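# Fetch lamp-indicated tools from chest drawers into tray

## Task

Check the board for the lit lamp and identify the tool pictured beside it. Take that tool out of the chest and set it down so it sits entirely within the tray. Release it and close all drawers completely, which makes the next lamp light. Keep repeating until no lamp is lit. At the end, every fetched tool must be in the tray, every other tool must be in the chest, and the tray must hold nothing else. Everything must stay put on its own without the robot holding it. Then open the grippers and move the arms away.

## Robot and tools

ROBOT. There are two Franka FR3 arms, left_arm and right_arm, and each carries a Robotiq 2F-140 two-finger gripper. The arm names do not say which side of a camera image an arm appears on. Base poses in the scene frame: left_arm at (+0.049, +0.302, 0) with quat_wxyz (+1.000, 0, 0, +0.031); right_arm at (-0.010, -0.429, 0) with quat_wxyz (+0.999, 0, 0, -0.034).

FRAME. All arms share one scene frame. Its origin is on the tabletop midway between the arms, +x points out across the table, +z points up, and left_arm sits on the +y side. Positions are in metres and orientations are quaternions written w first. In the gripper's own frame the fingers extend along +z and close along y. end_effector_position is the spot between the pads when they are closed. When closed, the fingertips extend about 33 mm past that spot; when fully open, about 9 mm. Closing also pushes the tips roughly 24 mm farther from the arm, so leave that gap above any surface. At long reach the reported hand position can be off.

execute_actions(actions). actions is a list of actions that run in sequence, and each action lasts 0.5 s. An action is a table of 1 to 15 rows. Each row covers one 1/30 s control step, and the last row is repeated to fill out 15 steps. Every row has exactly 20 numbers and always covers both arms: left x, y, z, qw, qx, qy, qz, gripper position, force_limit, speed, followed by the same ten for the right arm. x, y, z and the quaternion are an absolute target pose for that gripper in the scene frame, not an offset. The three gripper values each lie in [-1, 1]. position: +1 is fully open (140 mm), the pads meet near -0.8, and -1 keeps closing until something blocks it. force_limit: about 14 N at -1, 60 N at 0, 107 N at +1. speed: about 30 mm/s at -1, 140 at 0, 250 at +1. To leave a gripper unchanged, resend its previous three numbers, because 0 is a real command. To hold an orientation steady, put the same quaternion in every row instead of copying the reported one, which drifts. An empty list returns only the state and images.

Some targets are rejected. If a target lies more than 0.6 m from the gripper's current position along any of that gripper's axes, the action is refused for both arms. If any action is malformed, or the first action fails that check against the last reported state, the whole call is rejected and nothing moves. On each step the commanded pose is clipped to within 70 mm and 16 degrees of the measured pose, with position taking priority over orientation. A distant target can therefore take several actions to reach, so keep sending it.

move(target, speed, blocking). target is a single 20-number row in the same layout, giving absolute poses for both grippers. Each gripper travels a straight line toward its pose, all paths finish together, and each rotates the shorter way. speed is the path's top speed in m/s, from 0.002 to 0.5 (default 0.25); turning is capped at twice that value in rad/s. A move lasts 0.5 to 10 s and is cut off at 10 s. Paths do not slow down for obstacles or for the other arm, and a fast move or a target set past a contact point will hit or press hard. The gripper numbers are applied at the start. blocking=false returns after 0.5 s while the arm keeps going; until a result shows the move has ended, rows and moves are refused, so call wait or stop first. The move: line reports how the move ended (done, off_target, moving, held, fault) and which limits acted, plus each gripper's distance from its pose. paced means the pose was clipped. A limits=held note means a check blocked some steps, and the arm may then move faster than requested.

wait(seconds): from 0 to 10 s; the arms keep their last command and any running move continues. stop(): brakes a running move, which needs some room to stop, while the fingers keep moving. zoom_image(camera, region): a closer view of one camera's latest frame, region [x0, y0, x1, y1] in pixels, at most 504x504. read_manual(section): returns the licence texts only. finished_scene(scene): pass the current scene number. This ends the scene permanently, so call it only when the goal is met and stable.

CAMERAS. cam_head_left, cam_head_right, cam_left_wrist, cam_right_wrist, each 896x504. Calibration data is supplied, but the real cameras can be slightly off from it.

RESULTS. The state line shows each gripper's position and quaternion. Hand target lines show the pose the controller is currently driving toward. A pose unreachable line means the clearance check changed or blocked that arm's command. Step readings list positions, and HELD marks steps where an arm was held back. object_status: 0 moving, 1 blocked while opening, 2 blocked while closing (a grasp), 3 reached the target or the pads met (a thin item may still be held). After sending -1, confirm a grip by seeing 2. position_measured is in counts, from 3 (open) to 230 (pads meet). To grip harder, raise force_limit and switch position between -1 and -0.98.

FAULTS AND CARE. Joint load limits (N m): waist 20, shoulder 20, upper arm roll 18, elbow 18, forearm roll 12, wrist pitch 12, wrist roll 12, and a held object's weight counts toward them. Reaching a limit causes a TORQUE FAULT, which stops the arm for 10 s and drops the rest of the call. Holding a load heats the motors. A MOTOR HOT warning comes first, then an OVER-TEMPERATURE FAULT brakes the arm until it cools. Do not let the arms collide or press against each other. Do not drop, slam or shove things, and never let anything fall off the table. Held parts or loose items may occasionally be pulled or pushed by an outside disturbance. Drawers must be closed completely before the next lamp lights. Smooth, quick, low-effort motion is better.

Each tool is called after "Emit:" as name(argument=value, ...) on one line, values as JSON.

## Session

Emit:
execute_actions(actions=[])

Scene clock: 0.00 s.
left_arm: end_effector_position=(+0.4723, +0.6244, +0.1691) position_measured=3 object_status=3 end_effector_quat_wxyz=(+0.522, -0.292, +0.785, -0.158) | right_arm: end_effector_position=(+0.3999, -0.3918, +0.3132) position_measured=3 object_status=3 end_effector_quat_wxyz=(+0.064, +0.994, -0.048, +0.080)
Joint positions: left_arm=[-0.6   -1.039  1.923 -2.818  0.876  3.419  1.651] | right_arm=[ 0.292 -0.595 -0.019 -2.443 -0.19   1.966 -1.202]
Joint velocities: left_arm=[-0.    -0.001  0.002 -0.001 -0.     0.    -0.001] | right_arm=[ 0.001 -0.     0.    -0.    -0.    -0.001 -0.001]
Hand target (left_arm): +0.472, +0.624, +0.169; +0.522, -0.292, +0.785, -0.158
Hand target (right_arm): +0.400, -0.392, +0.313; +0.064, +0.994, -0.048, +0.080

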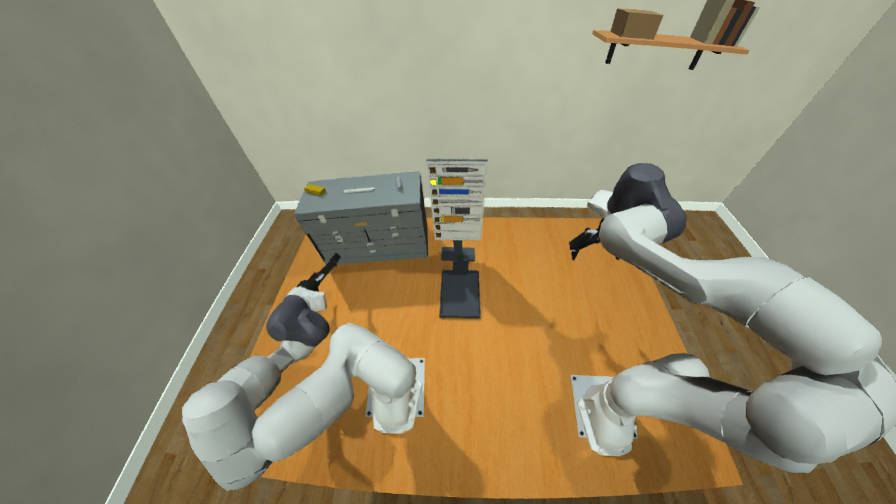

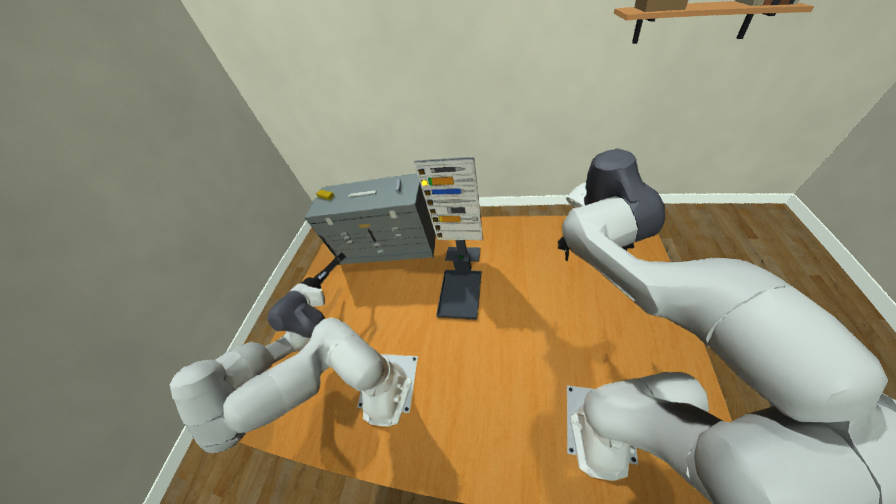

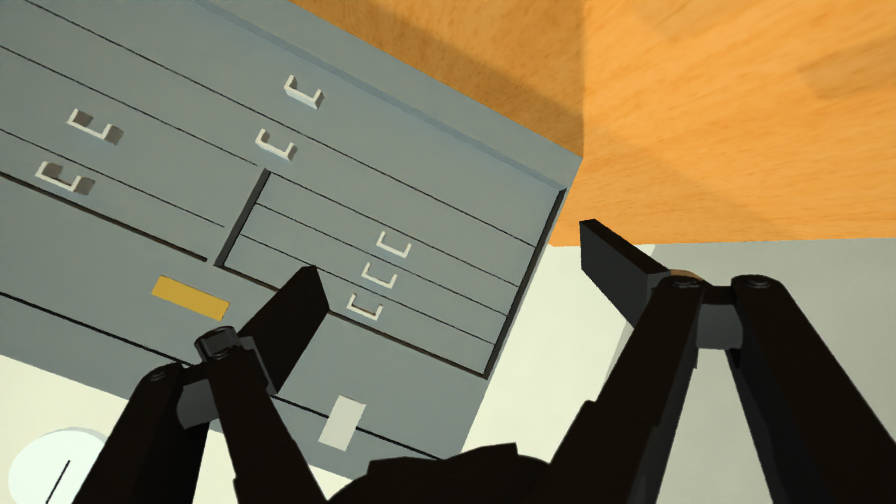

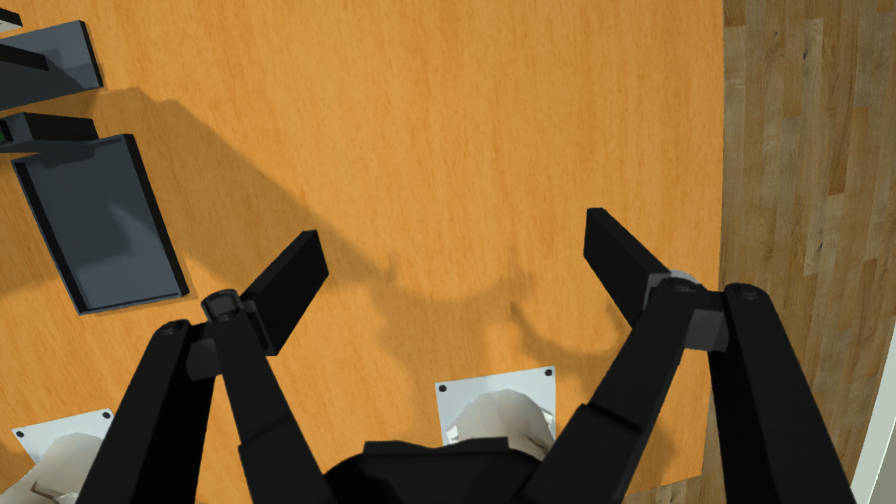

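Emit:
zoom_image(camera="cam_head_left", region=[280, 140, 520, 330])

Region (280, 140, 520, 330) of cam_head_left's 896x504 image, scaled by 2.100, with more detail than that image has; it fills the top 399 rows of this view, and the rest is white.

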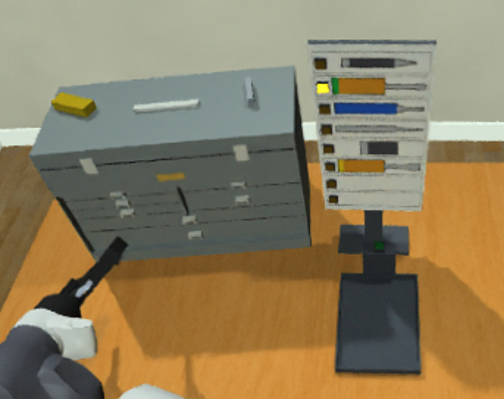

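Emit:
move(target=[0.40,0.45,0.2,0.5,0.5,0.5,0.5,0.2,0,0.5,0.4,-0.392,0.313,0.064,0.994,-0.048,0.08,1,0,0])

Scene clock: 7.37 s.
left_arm: end_effector_position=(+0.3956, +0.4493, +0.2053) position_measured=104 object_status=3 end_effector_quat_wxyz=(+0.508, +0.499, +0.496, +0.497) | right_arm: end_effector_position=(+0.3999, -0.3918, +0.3132) position_measured=3 object_status=3 end_effector_quat_wxyz=(+0.064, +0.994, -0.048, +0.080)
Joint positions: left_arm=[-0.216 -1.461  2.489 -2.848  2.586  3.495  3.004] | right_arm=[ 0.292 -0.595 -0.019 -2.443 -0.19   1.966 -1.202]
Joint velocities: left_arm=[ 0.002 -0.001 -0.002 -0.001  0.006 -0.012  0.   ] | right_arm=[ 0.001 -0.002  0.002  0.    -0.001  0.002 -0.001]
Hand target (left_arm): +0.396, +0.448, +0.205; +0.506, +0.501, +0.494, +0.499
Hand target (right_arm): +0.400, -0.392, +0.313; +0.064, +0.994, -0.048, +0.080
Off the commanded pose (left_arm): 0.007 m, 1 deg.
Off the commanded pose (right_arm): 0.000 m, 0 deg.
move: off_target (left_arm); limits=paced
camera_calibration (this result's frames):
cam_left_wrist: T_world_to_cam=[[-0.0217451, -0.174737, 0.984375, -0.118995], [-0.353551, -0.919642, -0.171056, 0.599724], [0.935162, -0.351747, -0.0417808, -0.0201075], [0, 0, 0, 1]] pos_world=[0.22825, 0.523666, 0.218882]
cam_right_wrist: T_world_to_cam=[[-0.204422, -0.976555, 0.0674648, -0.322783], [-0.931119, 0.215251, 0.294421, 0.362633], [-0.30204, -0.00263173, -0.953292, 0.598496], [0, 0, 0, 1]] pos_world=[0.452441, -0.391697, 0.485551]

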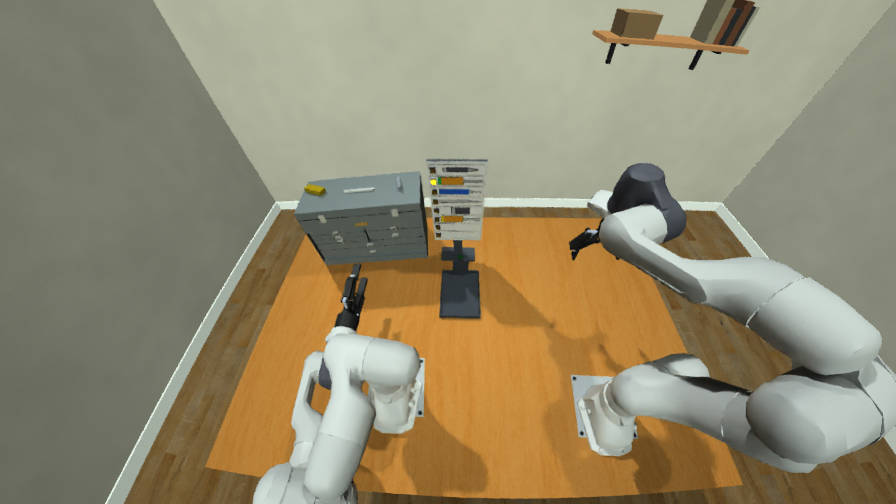

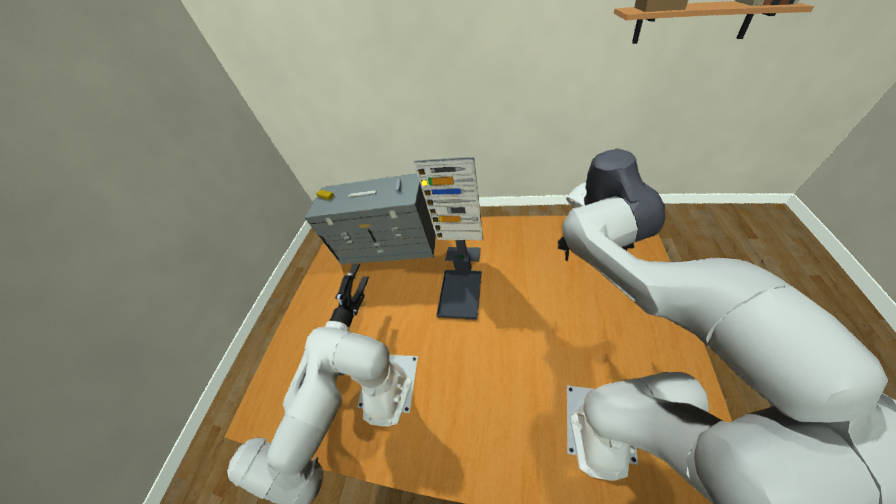

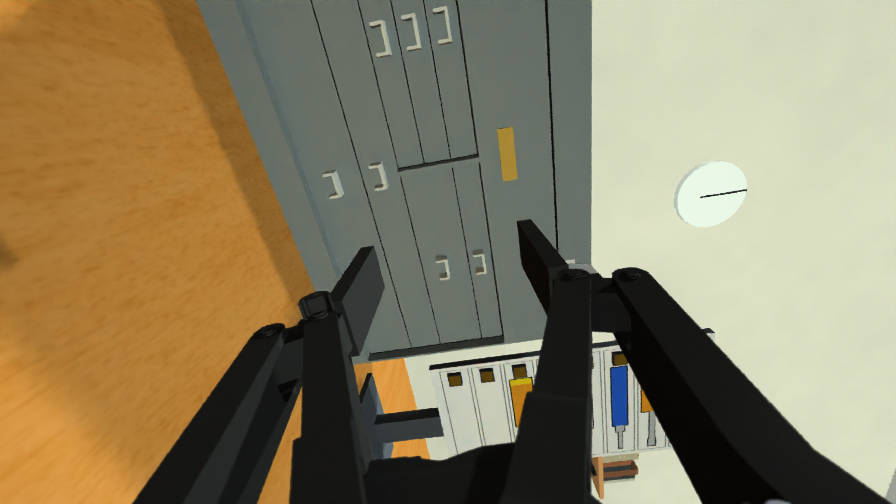

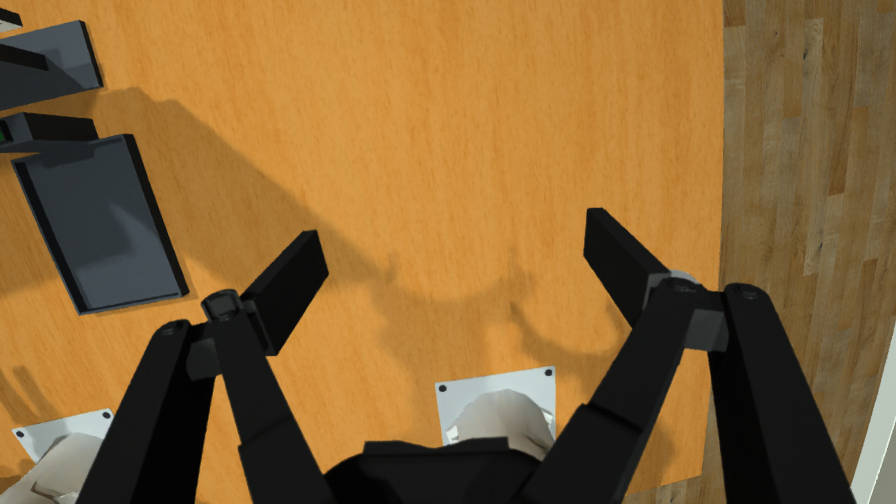

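Emit:
move(target=[0.50,0.475,0.098,0.5,-0.5,0.5,-0.5,-0.3,0,0.5,0.4,-0.392,0.313,0.064,0.994,-0.048,0.08,1,0,0])

Scene clock: 20.00 s.
left_arm: end_effector_position=(+0.4297, +0.4598, +0.1818) position_measured=167 object_status=3 end_effector_quat_wxyz=(+0.683, +0.204, +0.668, +0.212) | right_arm: end_effector_position=(+0.3999, -0.3918, +0.3132) position_measured=3 object_status=3 end_effector_quat_wxyz=(+0.064, +0.994, -0.048, +0.080)
Joint positions: left_arm=[-0.367 -1.552  2.658 -2.88   2.036  3.471  2.75 ] | right_arm=[ 0.292 -0.595 -0.019 -2.443 -0.19   1.966 -1.202]
Joint velocities: left_arm=[ 0.001 -0.     0.    -0.     0.    -0.     0.001] | right_arm=[ 0.001  0.001 -0.     0.001 -0.    -0.     0.   ]
Hand target (left_arm): +0.430, +0.460, +0.181; +0.683, +0.204, +0.668, +0.212
Hand target (right_arm): +0.400, -0.392, +0.313; +0.064, +0.994, -0.048, +0.080
Off the commanded pose (left_arm): 0.110 m, 124 deg.
Off the commanded pose (right_arm): 0.000 m, 0 deg.
TORQUE FAULT: the external load on joint 3 (upper arm roll) of the left arm reached its load limit, and that arm stopped for 10 seconds. That time counts as 11 of the actions that you can send in this scene. A torque fault stops only its own arm. That arm's remaining commands of this call were not run. That arm's gripper holds where it stopped, with its grip as last carried out, and that arm accepts commands again: back off and push less far. That arm stops again, at the same cost, whenever a joint's load reaches its limit.
move: fault (left_arm)
camera_calibration (this result's frames):
cam_left_wrist: T_world_to_cam=[[-0.0290874, 0.711345, 0.702241, -0.446237], [-0.354477, -0.66422, 0.658148, 0.349575], [0.934612, -0.229785, 0.271476, -0.162129], [0, 0, 0, 1]] pos_world=[0.262464, 0.512368, 0.127308]
cam_right_wrist: T_world_to_cam=[[-0.204422, -0.976555, 0.067465, -0.322783], [-0.931119, 0.215251, 0.294421, 0.362633], [-0.302041, -0.00263186, -0.953291, 0.598496], [0, 0, 0, 1]] pos_world=[0.452441, -0.391697, 0.485551]

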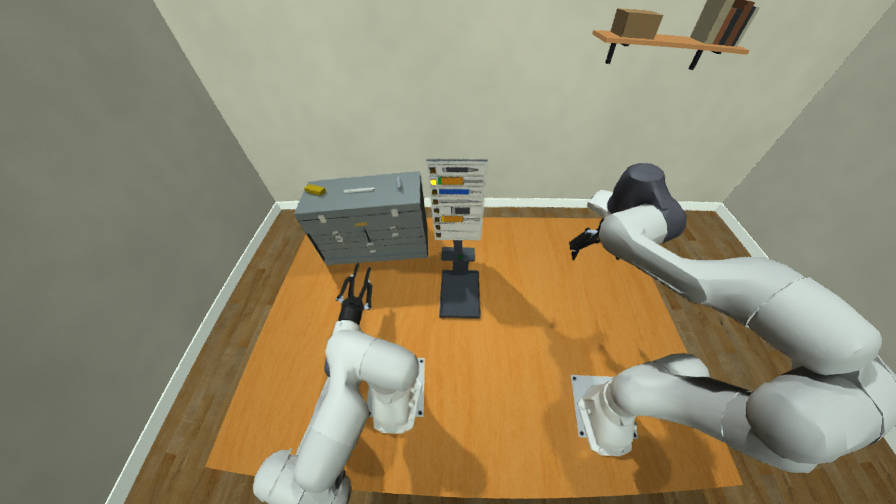

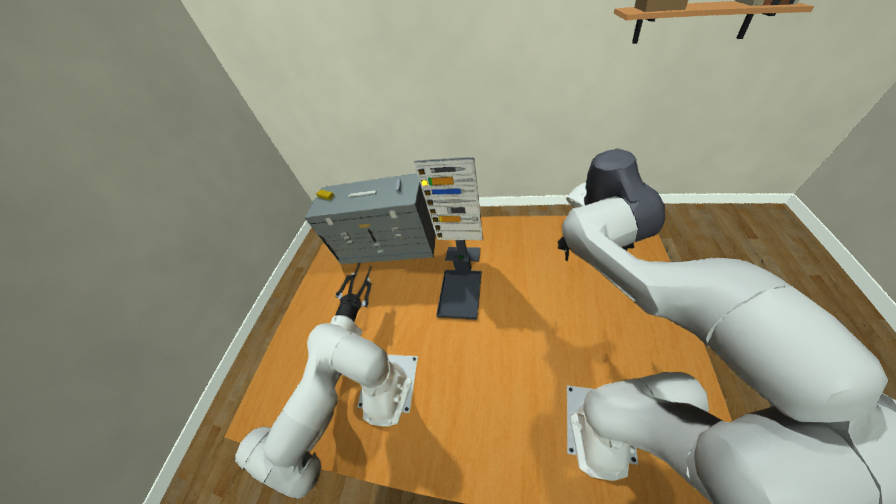

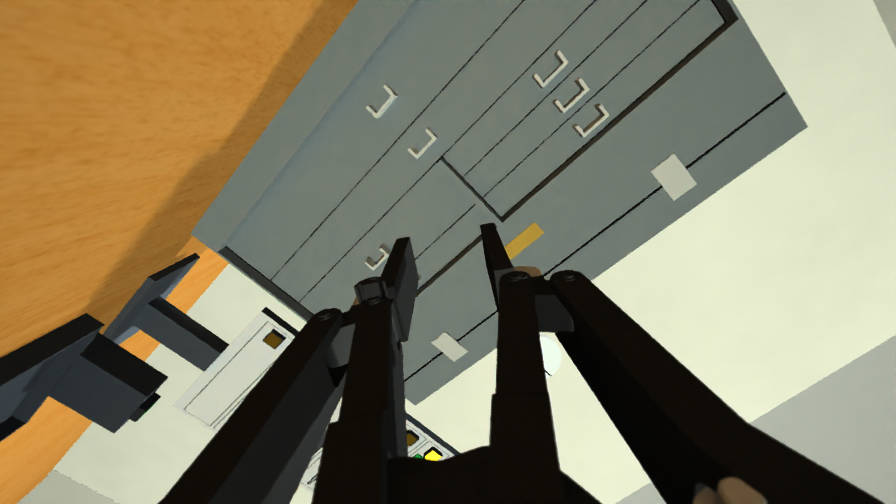

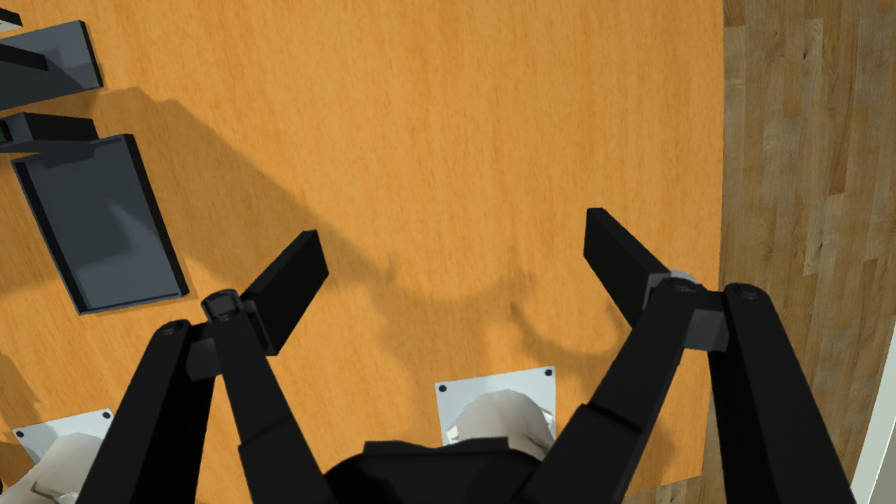

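Emit:
move(target=[0.40,0.40,0.6,0.7,0,0.7,0,-0.3,0,0.5,0.4,-0.392,0.313,0.064,0.994,-0.048,0.08,1,0,0])

Emit:
move(target=[0.45,0.40,0.45,0,1,0,0,-0.3,0,0.5,0.4,-0.392,0.313,0.064,0.994,-0.048,0.08,1,0,0])

Scene clock: 24.93 s.
left_arm: end_effector_position=(+0.3946, +0.3946, +0.5918) position_measured=167 object_status=3 end_effector_quat_wxyz=(+0.701, +0.014, +0.713, +0.000) | right_arm: end_effector_position=(+0.3999, -0.3918, +0.3132) position_measured=3 object_status=3 end_effector_quat_wxyz=(+0.064, +0.994, -0.048, +0.080)
Joint positions: left_arm=[ 0.542 -1.097  0.444 -2.709  1.914  3.949  0.111] | right_arm=[ 0.292 -0.595 -0.019 -2.443 -0.19   1.966 -1.202]
Joint velocities: left_arm=[ 0.008  0.003 -0.005  0.002 -0.001  0.014 -0.033] | right_arm=[ 0.     0.001 -0.002  0.002  0.     0.001  0.001]
Hand target (left_arm): +0.395, +0.394, +0.592; +0.700, +0.011, +0.714, -0.005
Hand target (right_arm): +0.400, -0.392, +0.313; +0.064, +0.994, -0.048, +0.080
Off the commanded pose (left_arm): 0.011 m, 2 deg.
Off the commanded pose (right_arm): 0.000 m, 0 deg.
move: off_target (left_arm); limits=paced
camera_calibration (this result's frames):
cam_left_wrist: T_world_to_cam=[[0.0137484, 0.979236, 0.202257, -0.515512], [-0.329044, -0.186579, 0.925699, -0.332887], [0.944214, -0.0792783, 0.319647, -0.34729], [0, 0, 0, 1]] pos_world=[0.225469, 0.415166, 0.523429]
cam_right_wrist: T_world_to_cam=[[-0.204421, -0.976555, 0.0674649, -0.322783], [-0.93112, 0.21525, 0.294421, 0.362633], [-0.30204, -0.0026319, -0.953292, 0.598496], [0, 0, 0, 1]] pos_world=[0.452441, -0.391697, 0.485551]

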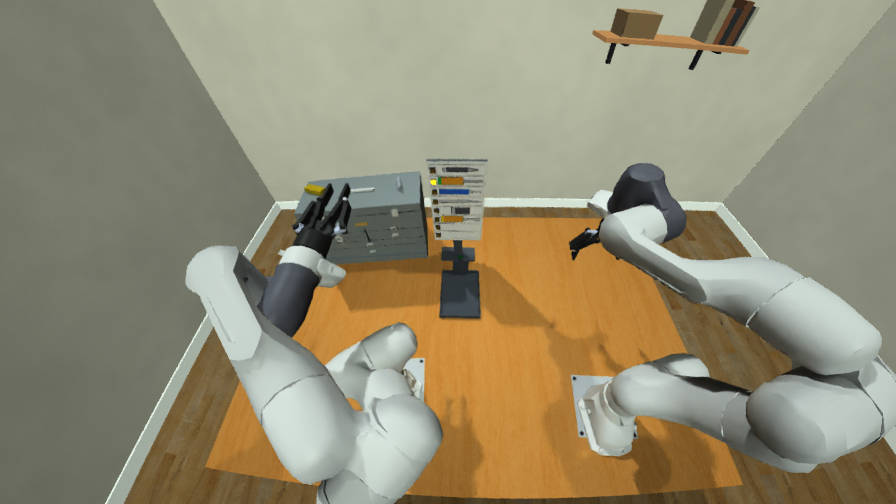

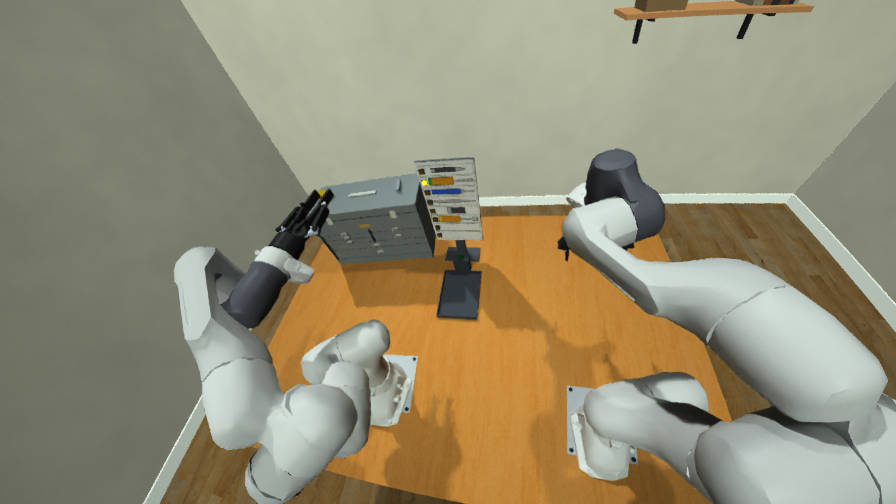

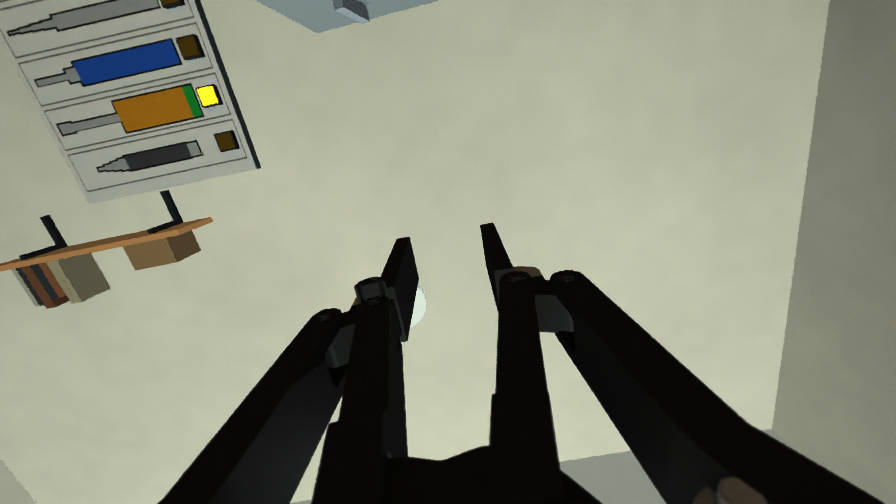

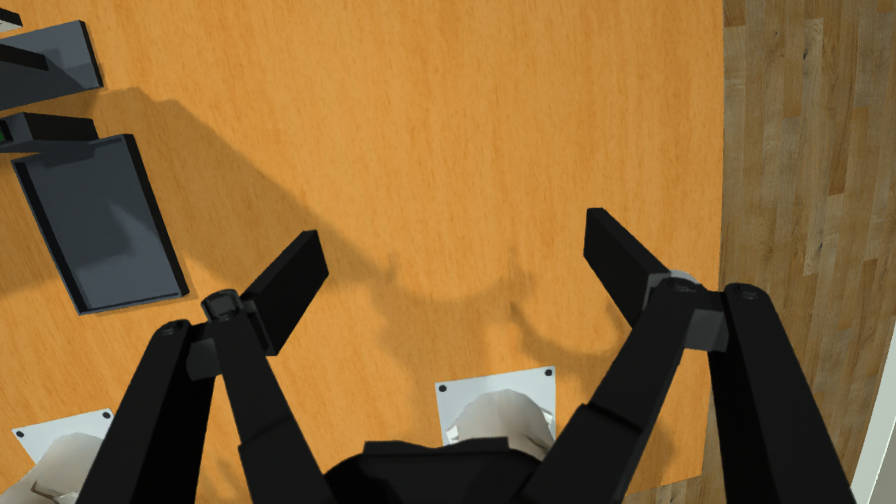

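Scene clock: 33.20 s.
left_arm: end_effector_position=(+0.4485, +0.4028, +0.4476) position_measured=167 object_status=3 end_effector_quat_wxyz=(-0.034, +0.987, +0.022, +0.154) | right_arm: end_effector_position=(+0.3999, -0.3918, +0.3132) position_measured=3 object_status=3 end_effector_quat_wxyz=(+0.064, +0.994, -0.048, +0.080)
Joint positions: left_arm=[ 1.303 -0.328 -0.803 -1.68   2.806  4.531  2.091] | right_arm=[ 0.292 -0.595 -0.019 -2.443 -0.19   1.966 -1.202]
Joint velocities: left_arm=[ 0.026 -0.013 -0.023  0.002  0.001 -0.     0.027] | right_arm=[ 0.     0.001  0.002 -0.     0.001 -0.     0.001]
Hand target (left_arm): +0.448, +0.404, +0.448; -0.039, +0.987, +0.015, +0.152
Hand target (right_arm): +0.400, -0.392, +0.313; +0.064, +0.994, -0.048, +0.080
Off the commanded pose (left_arm): 0.004 m, 18 deg; orientation clipped at the last step of the last action.
Off the commanded pose (right_arm): 0.000 m, 0 deg.
joint sent to its limit (left arm) — the command would take joint 5 (forearm roll) past its upper limit and joint 6 (wrist pitch) past its upper limit, so those joints were sent only as far as their limits.
move: off_target (left_arm); limits=paced
camera_calibration (this result's frames):
cam_left_wrist: T_world_to_cam=[[-0.123082, -0.986585, -0.107243, 0.496601], [-0.991603, 0.117942, 0.0530477, 0.384946], [-0.0396877, 0.112871, -0.992817, 0.599909], [0, 0, 0, 1]] pos_world=[0.466645, 0.376826, 0.628436]
cam_right_wrist: T_world_to_cam=[[-0.204422, -0.976555, 0.0674648, -0.322783], [-0.931119, 0.215251, 0.294421, 0.362633], [-0.30204, -0.00263164, -0.953292, 0.598496], [0, 0, 0, 1]] pos_world=[0.452441, -0.391697, 0.485551]

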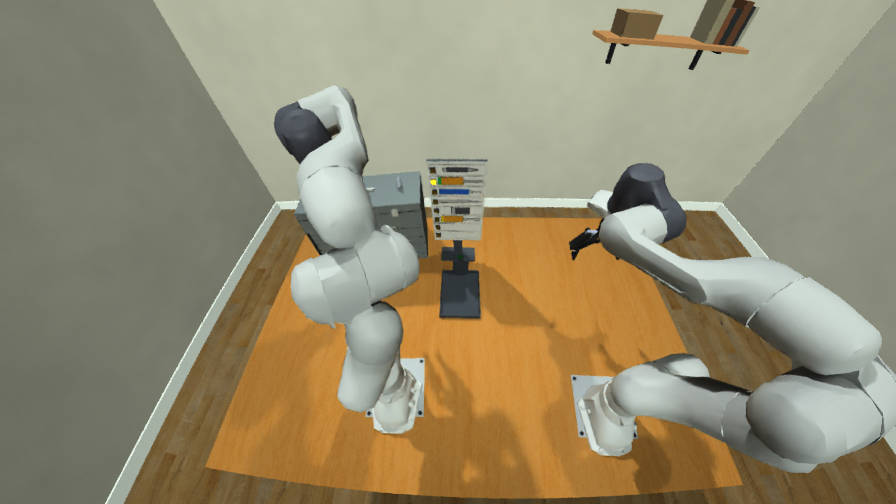

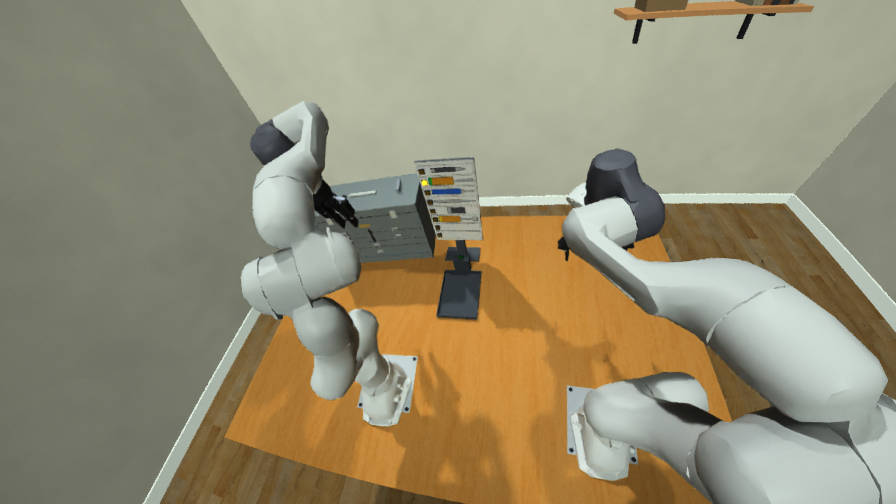

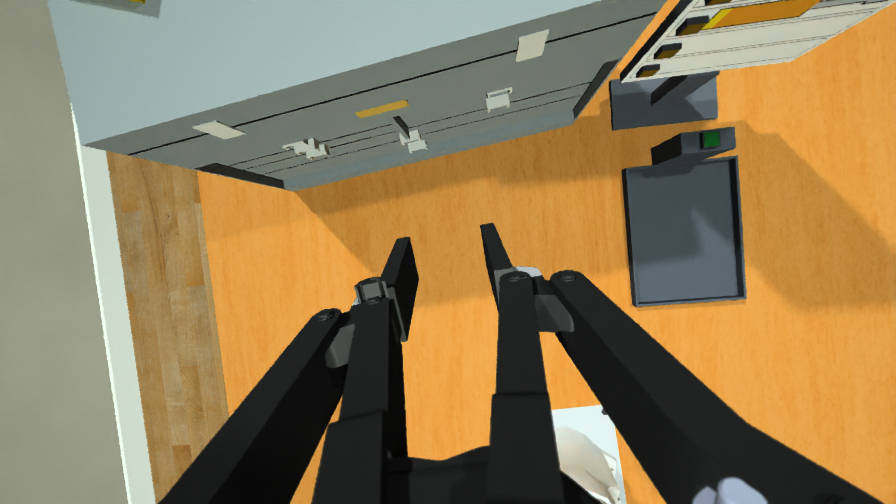

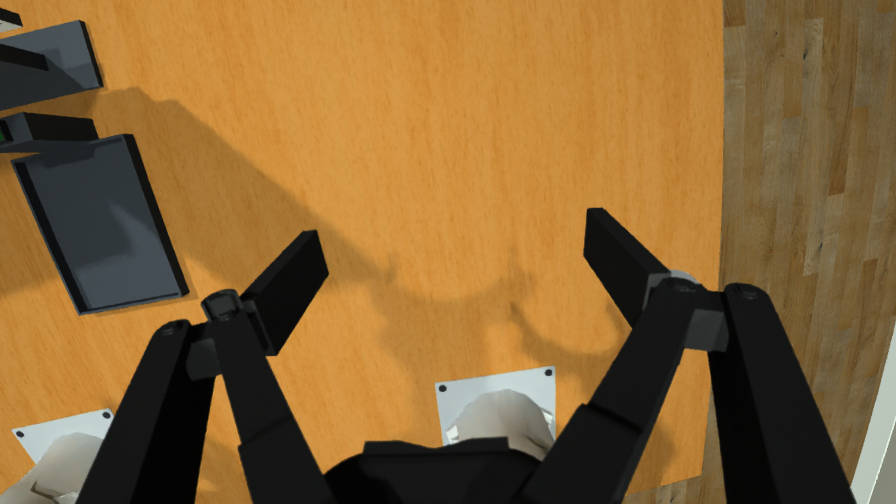

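Emit:
move(target=[0.35,0.35,0.95,1,0,0,0,-0.3,0,0.5,0.4,-0.392,0.313,0.064,0.994,-0.048,0.08,1,0,0], speed=0.4)

Scene clock: 39.53 s.
left_arm: end_effector_position=(+0.3563, +0.3534, +0.9445) position_measured=167 object_status=3 end_effector_quat_wxyz=(+0.969, -0.202, -0.142, +0.007) | right_arm: end_effector_position=(+0.3999, -0.3918, +0.3132) position_measured=3 object_status=3 end_effector_quat_wxyz=(+0.064, +0.994, -0.048, +0.080)
Joint positions: left_arm=[ 2.727 -1.795 -0.106 -1.623  2.807  3.748  2.21 ] | right_arm=[ 0.292 -0.595 -0.019 -2.443 -0.19   1.966 -1.202]
Joint velocities: left_arm=[-0.001  0.001 -0.    -0.002 -0.001  0.001 -0.036] | right_arm=[ 0.     0.001  0.     0.001 -0.002  0.    -0.   ]
Hand target (left_arm): +0.356, +0.352, +0.944; +0.969, -0.200, -0.144, +0.001
Hand target (right_arm): +0.400, -0.392, +0.313; +0.064, +0.994, -0.048, +0.080
Off the commanded pose (left_arm): 0.009 m, 29 deg; orientation clipped at the last step of the last action.
Off the commanded pose (right_arm): 0.000 m, 0 deg.
joint sent to its limit (left arm) — the command would take joint 1 (waist) past its upper limit, joint 2 (shoulder) past its lower limit and joint 5 (forearm roll) past its upper limit, so those joints were sent only as far as their limits.
move: off_target (left_arm); limits=paced
camera_calibration (this result's frames):
cam_left_wrist: T_world_to_cam=[[-0.128564, 0.886261, -0.444986, 0.148823], [-0.799151, -0.358284, -0.482692, 0.878717], [-0.587222, 0.293554, 0.754319, -0.423774], [0, 0, 0, 1]] pos_world=[0.472511, 0.307334, 0.810034]
cam_right_wrist: T_world_to_cam=[[-0.204422, -0.976555, 0.0674649, -0.322783], [-0.931119, 0.215251, 0.294421, 0.362633], [-0.30204, -0.00263178, -0.953291, 0.598496], [0, 0, 0, 1]] pos_world=[0.452441, -0.391697, 0.485551]

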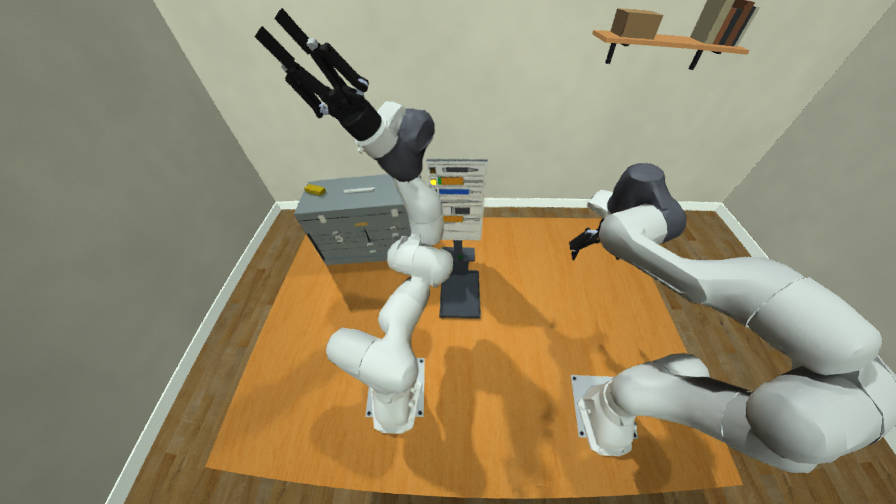

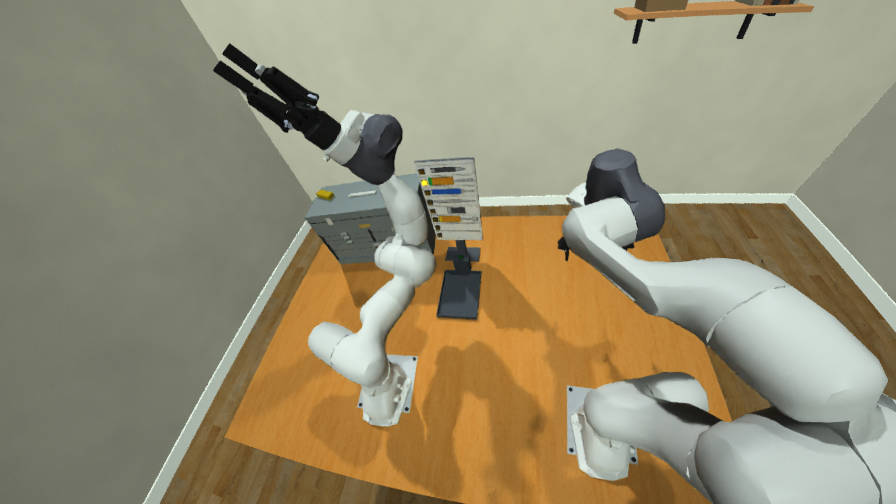

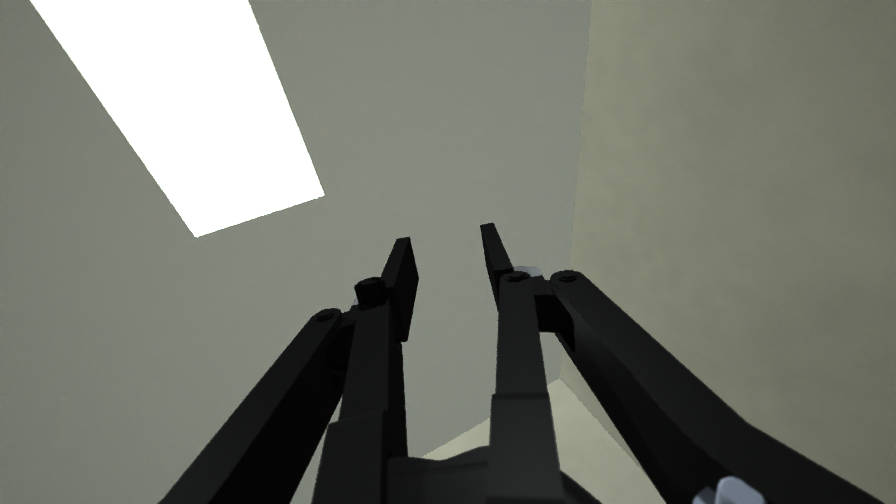

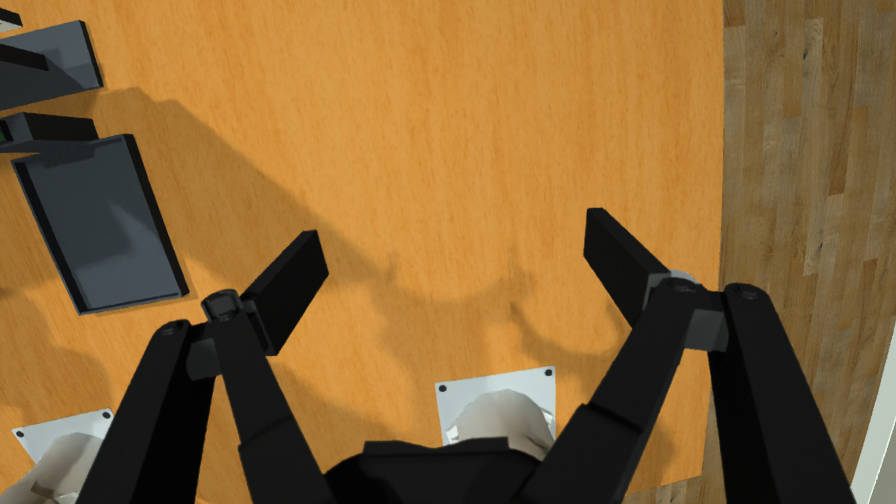

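Emit:
move(target=[0.0,0.33,1.2,1,0,0,0,-0.3,0,0.5,0.4,-0.392,0.313,0.064,0.994,-0.048,0.08,1,0,0], speed=0.4)

Scene clock: 42.77 s.
left_arm: end_effector_position=(+0.0038, +0.3347, +1.2050) position_measured=167 object_status=3 end_effector_quat_wxyz=(+0.997, +0.062, -0.047, +0.003) | right_arm: end_effector_position=(+0.3999, -0.3918, +0.3132) position_measured=3 object_status=3 end_effector_quat_wxyz=(+0.064, +0.994, -0.048, +0.080)
Joint positions: left_arm=[ 2.726 -1.09  -0.079 -1.829  2.807  2.414  2.215] | right_arm=[ 0.292 -0.595 -0.019 -2.443 -0.19   1.966 -1.202]
Joint velocities: left_arm=[ 0.002  0.001 -0.001 -0.002 -0.    -0.01  -0.029] | right_arm=[-0.001 -0.     0.    -0.001 -0.     0.    -0.001]
Hand target (left_arm): +0.003, +0.337, +1.205; +0.997, +0.061, -0.046, -0.002
Hand target (right_arm): +0.400, -0.392, +0.313; +0.064, +0.994, -0.048, +0.080
Off the commanded pose (left_arm): 0.008 m, 9 deg.
Off the commanded pose (right_arm): 0.000 m, 0 deg.
joint sent to its limit (left arm) — the command would take joint 1 (waist) past its upper limit and joint 5 (forearm roll) past its upper limit, so those joints were sent only as far as their limits.
move: off_target (left_arm)
camera_calibration (this result's frames):
cam_left_wrist: T_world_to_cam=[[-0.191469, 0.97688, 0.0951098, -0.444844], [-0.885382, -0.130084, -0.446292, 0.596188], [-0.423601, -0.169659, 0.889819, -0.830622], [0, 0, 0, 1]] pos_world=[0.0908278, 0.371191, 1.04749]
cam_right_wrist: T_world_to_cam=[[-0.204422, -0.976555, 0.0674649, -0.322783], [-0.931119, 0.215251, 0.294421, 0.362633], [-0.30204, -0.00263178, -0.953291, 0.598496], [0, 0, 0, 1]] pos_world=[0.452441, -0.391697, 0.485551]

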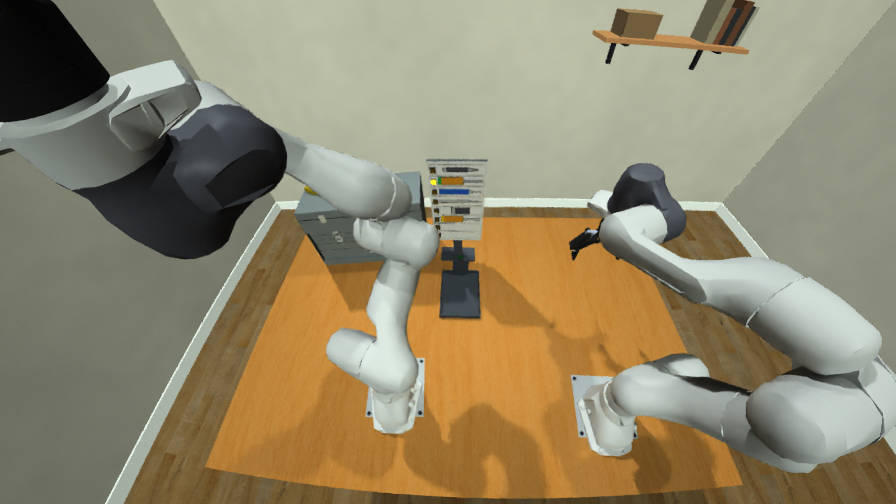

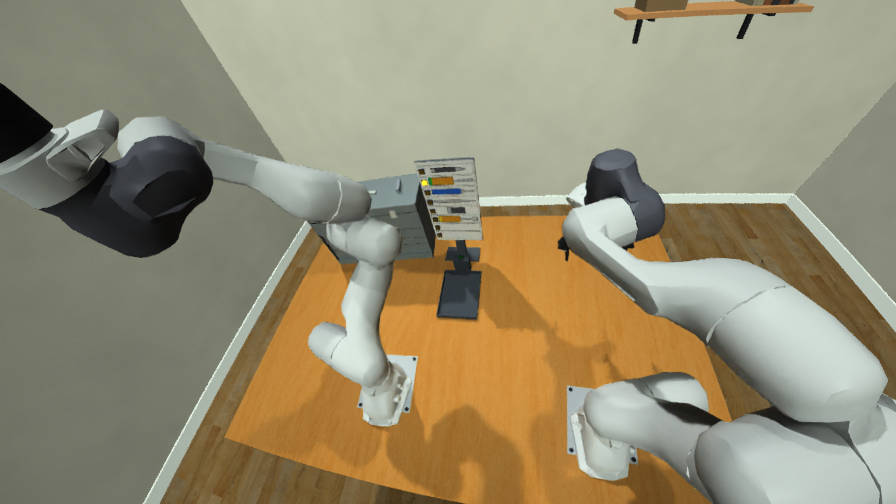

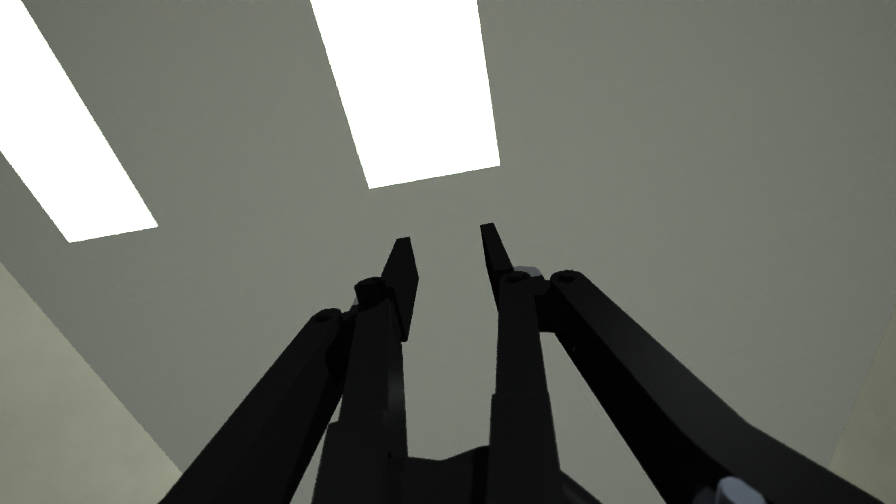

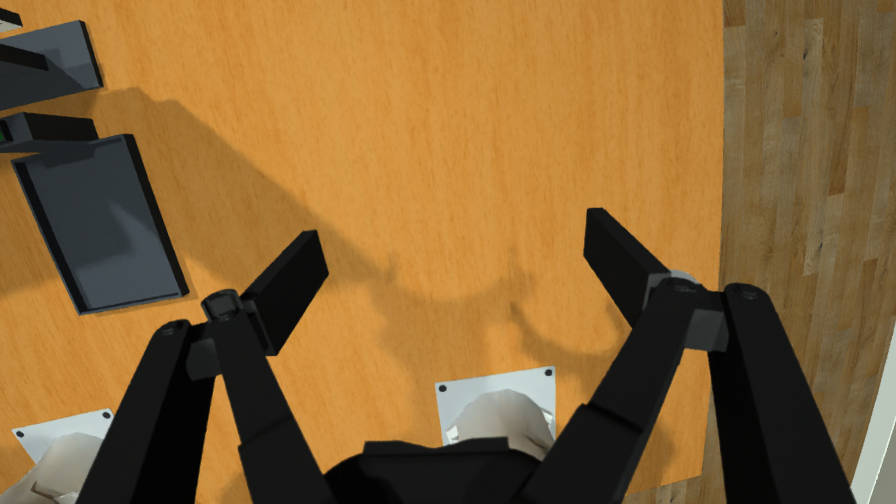

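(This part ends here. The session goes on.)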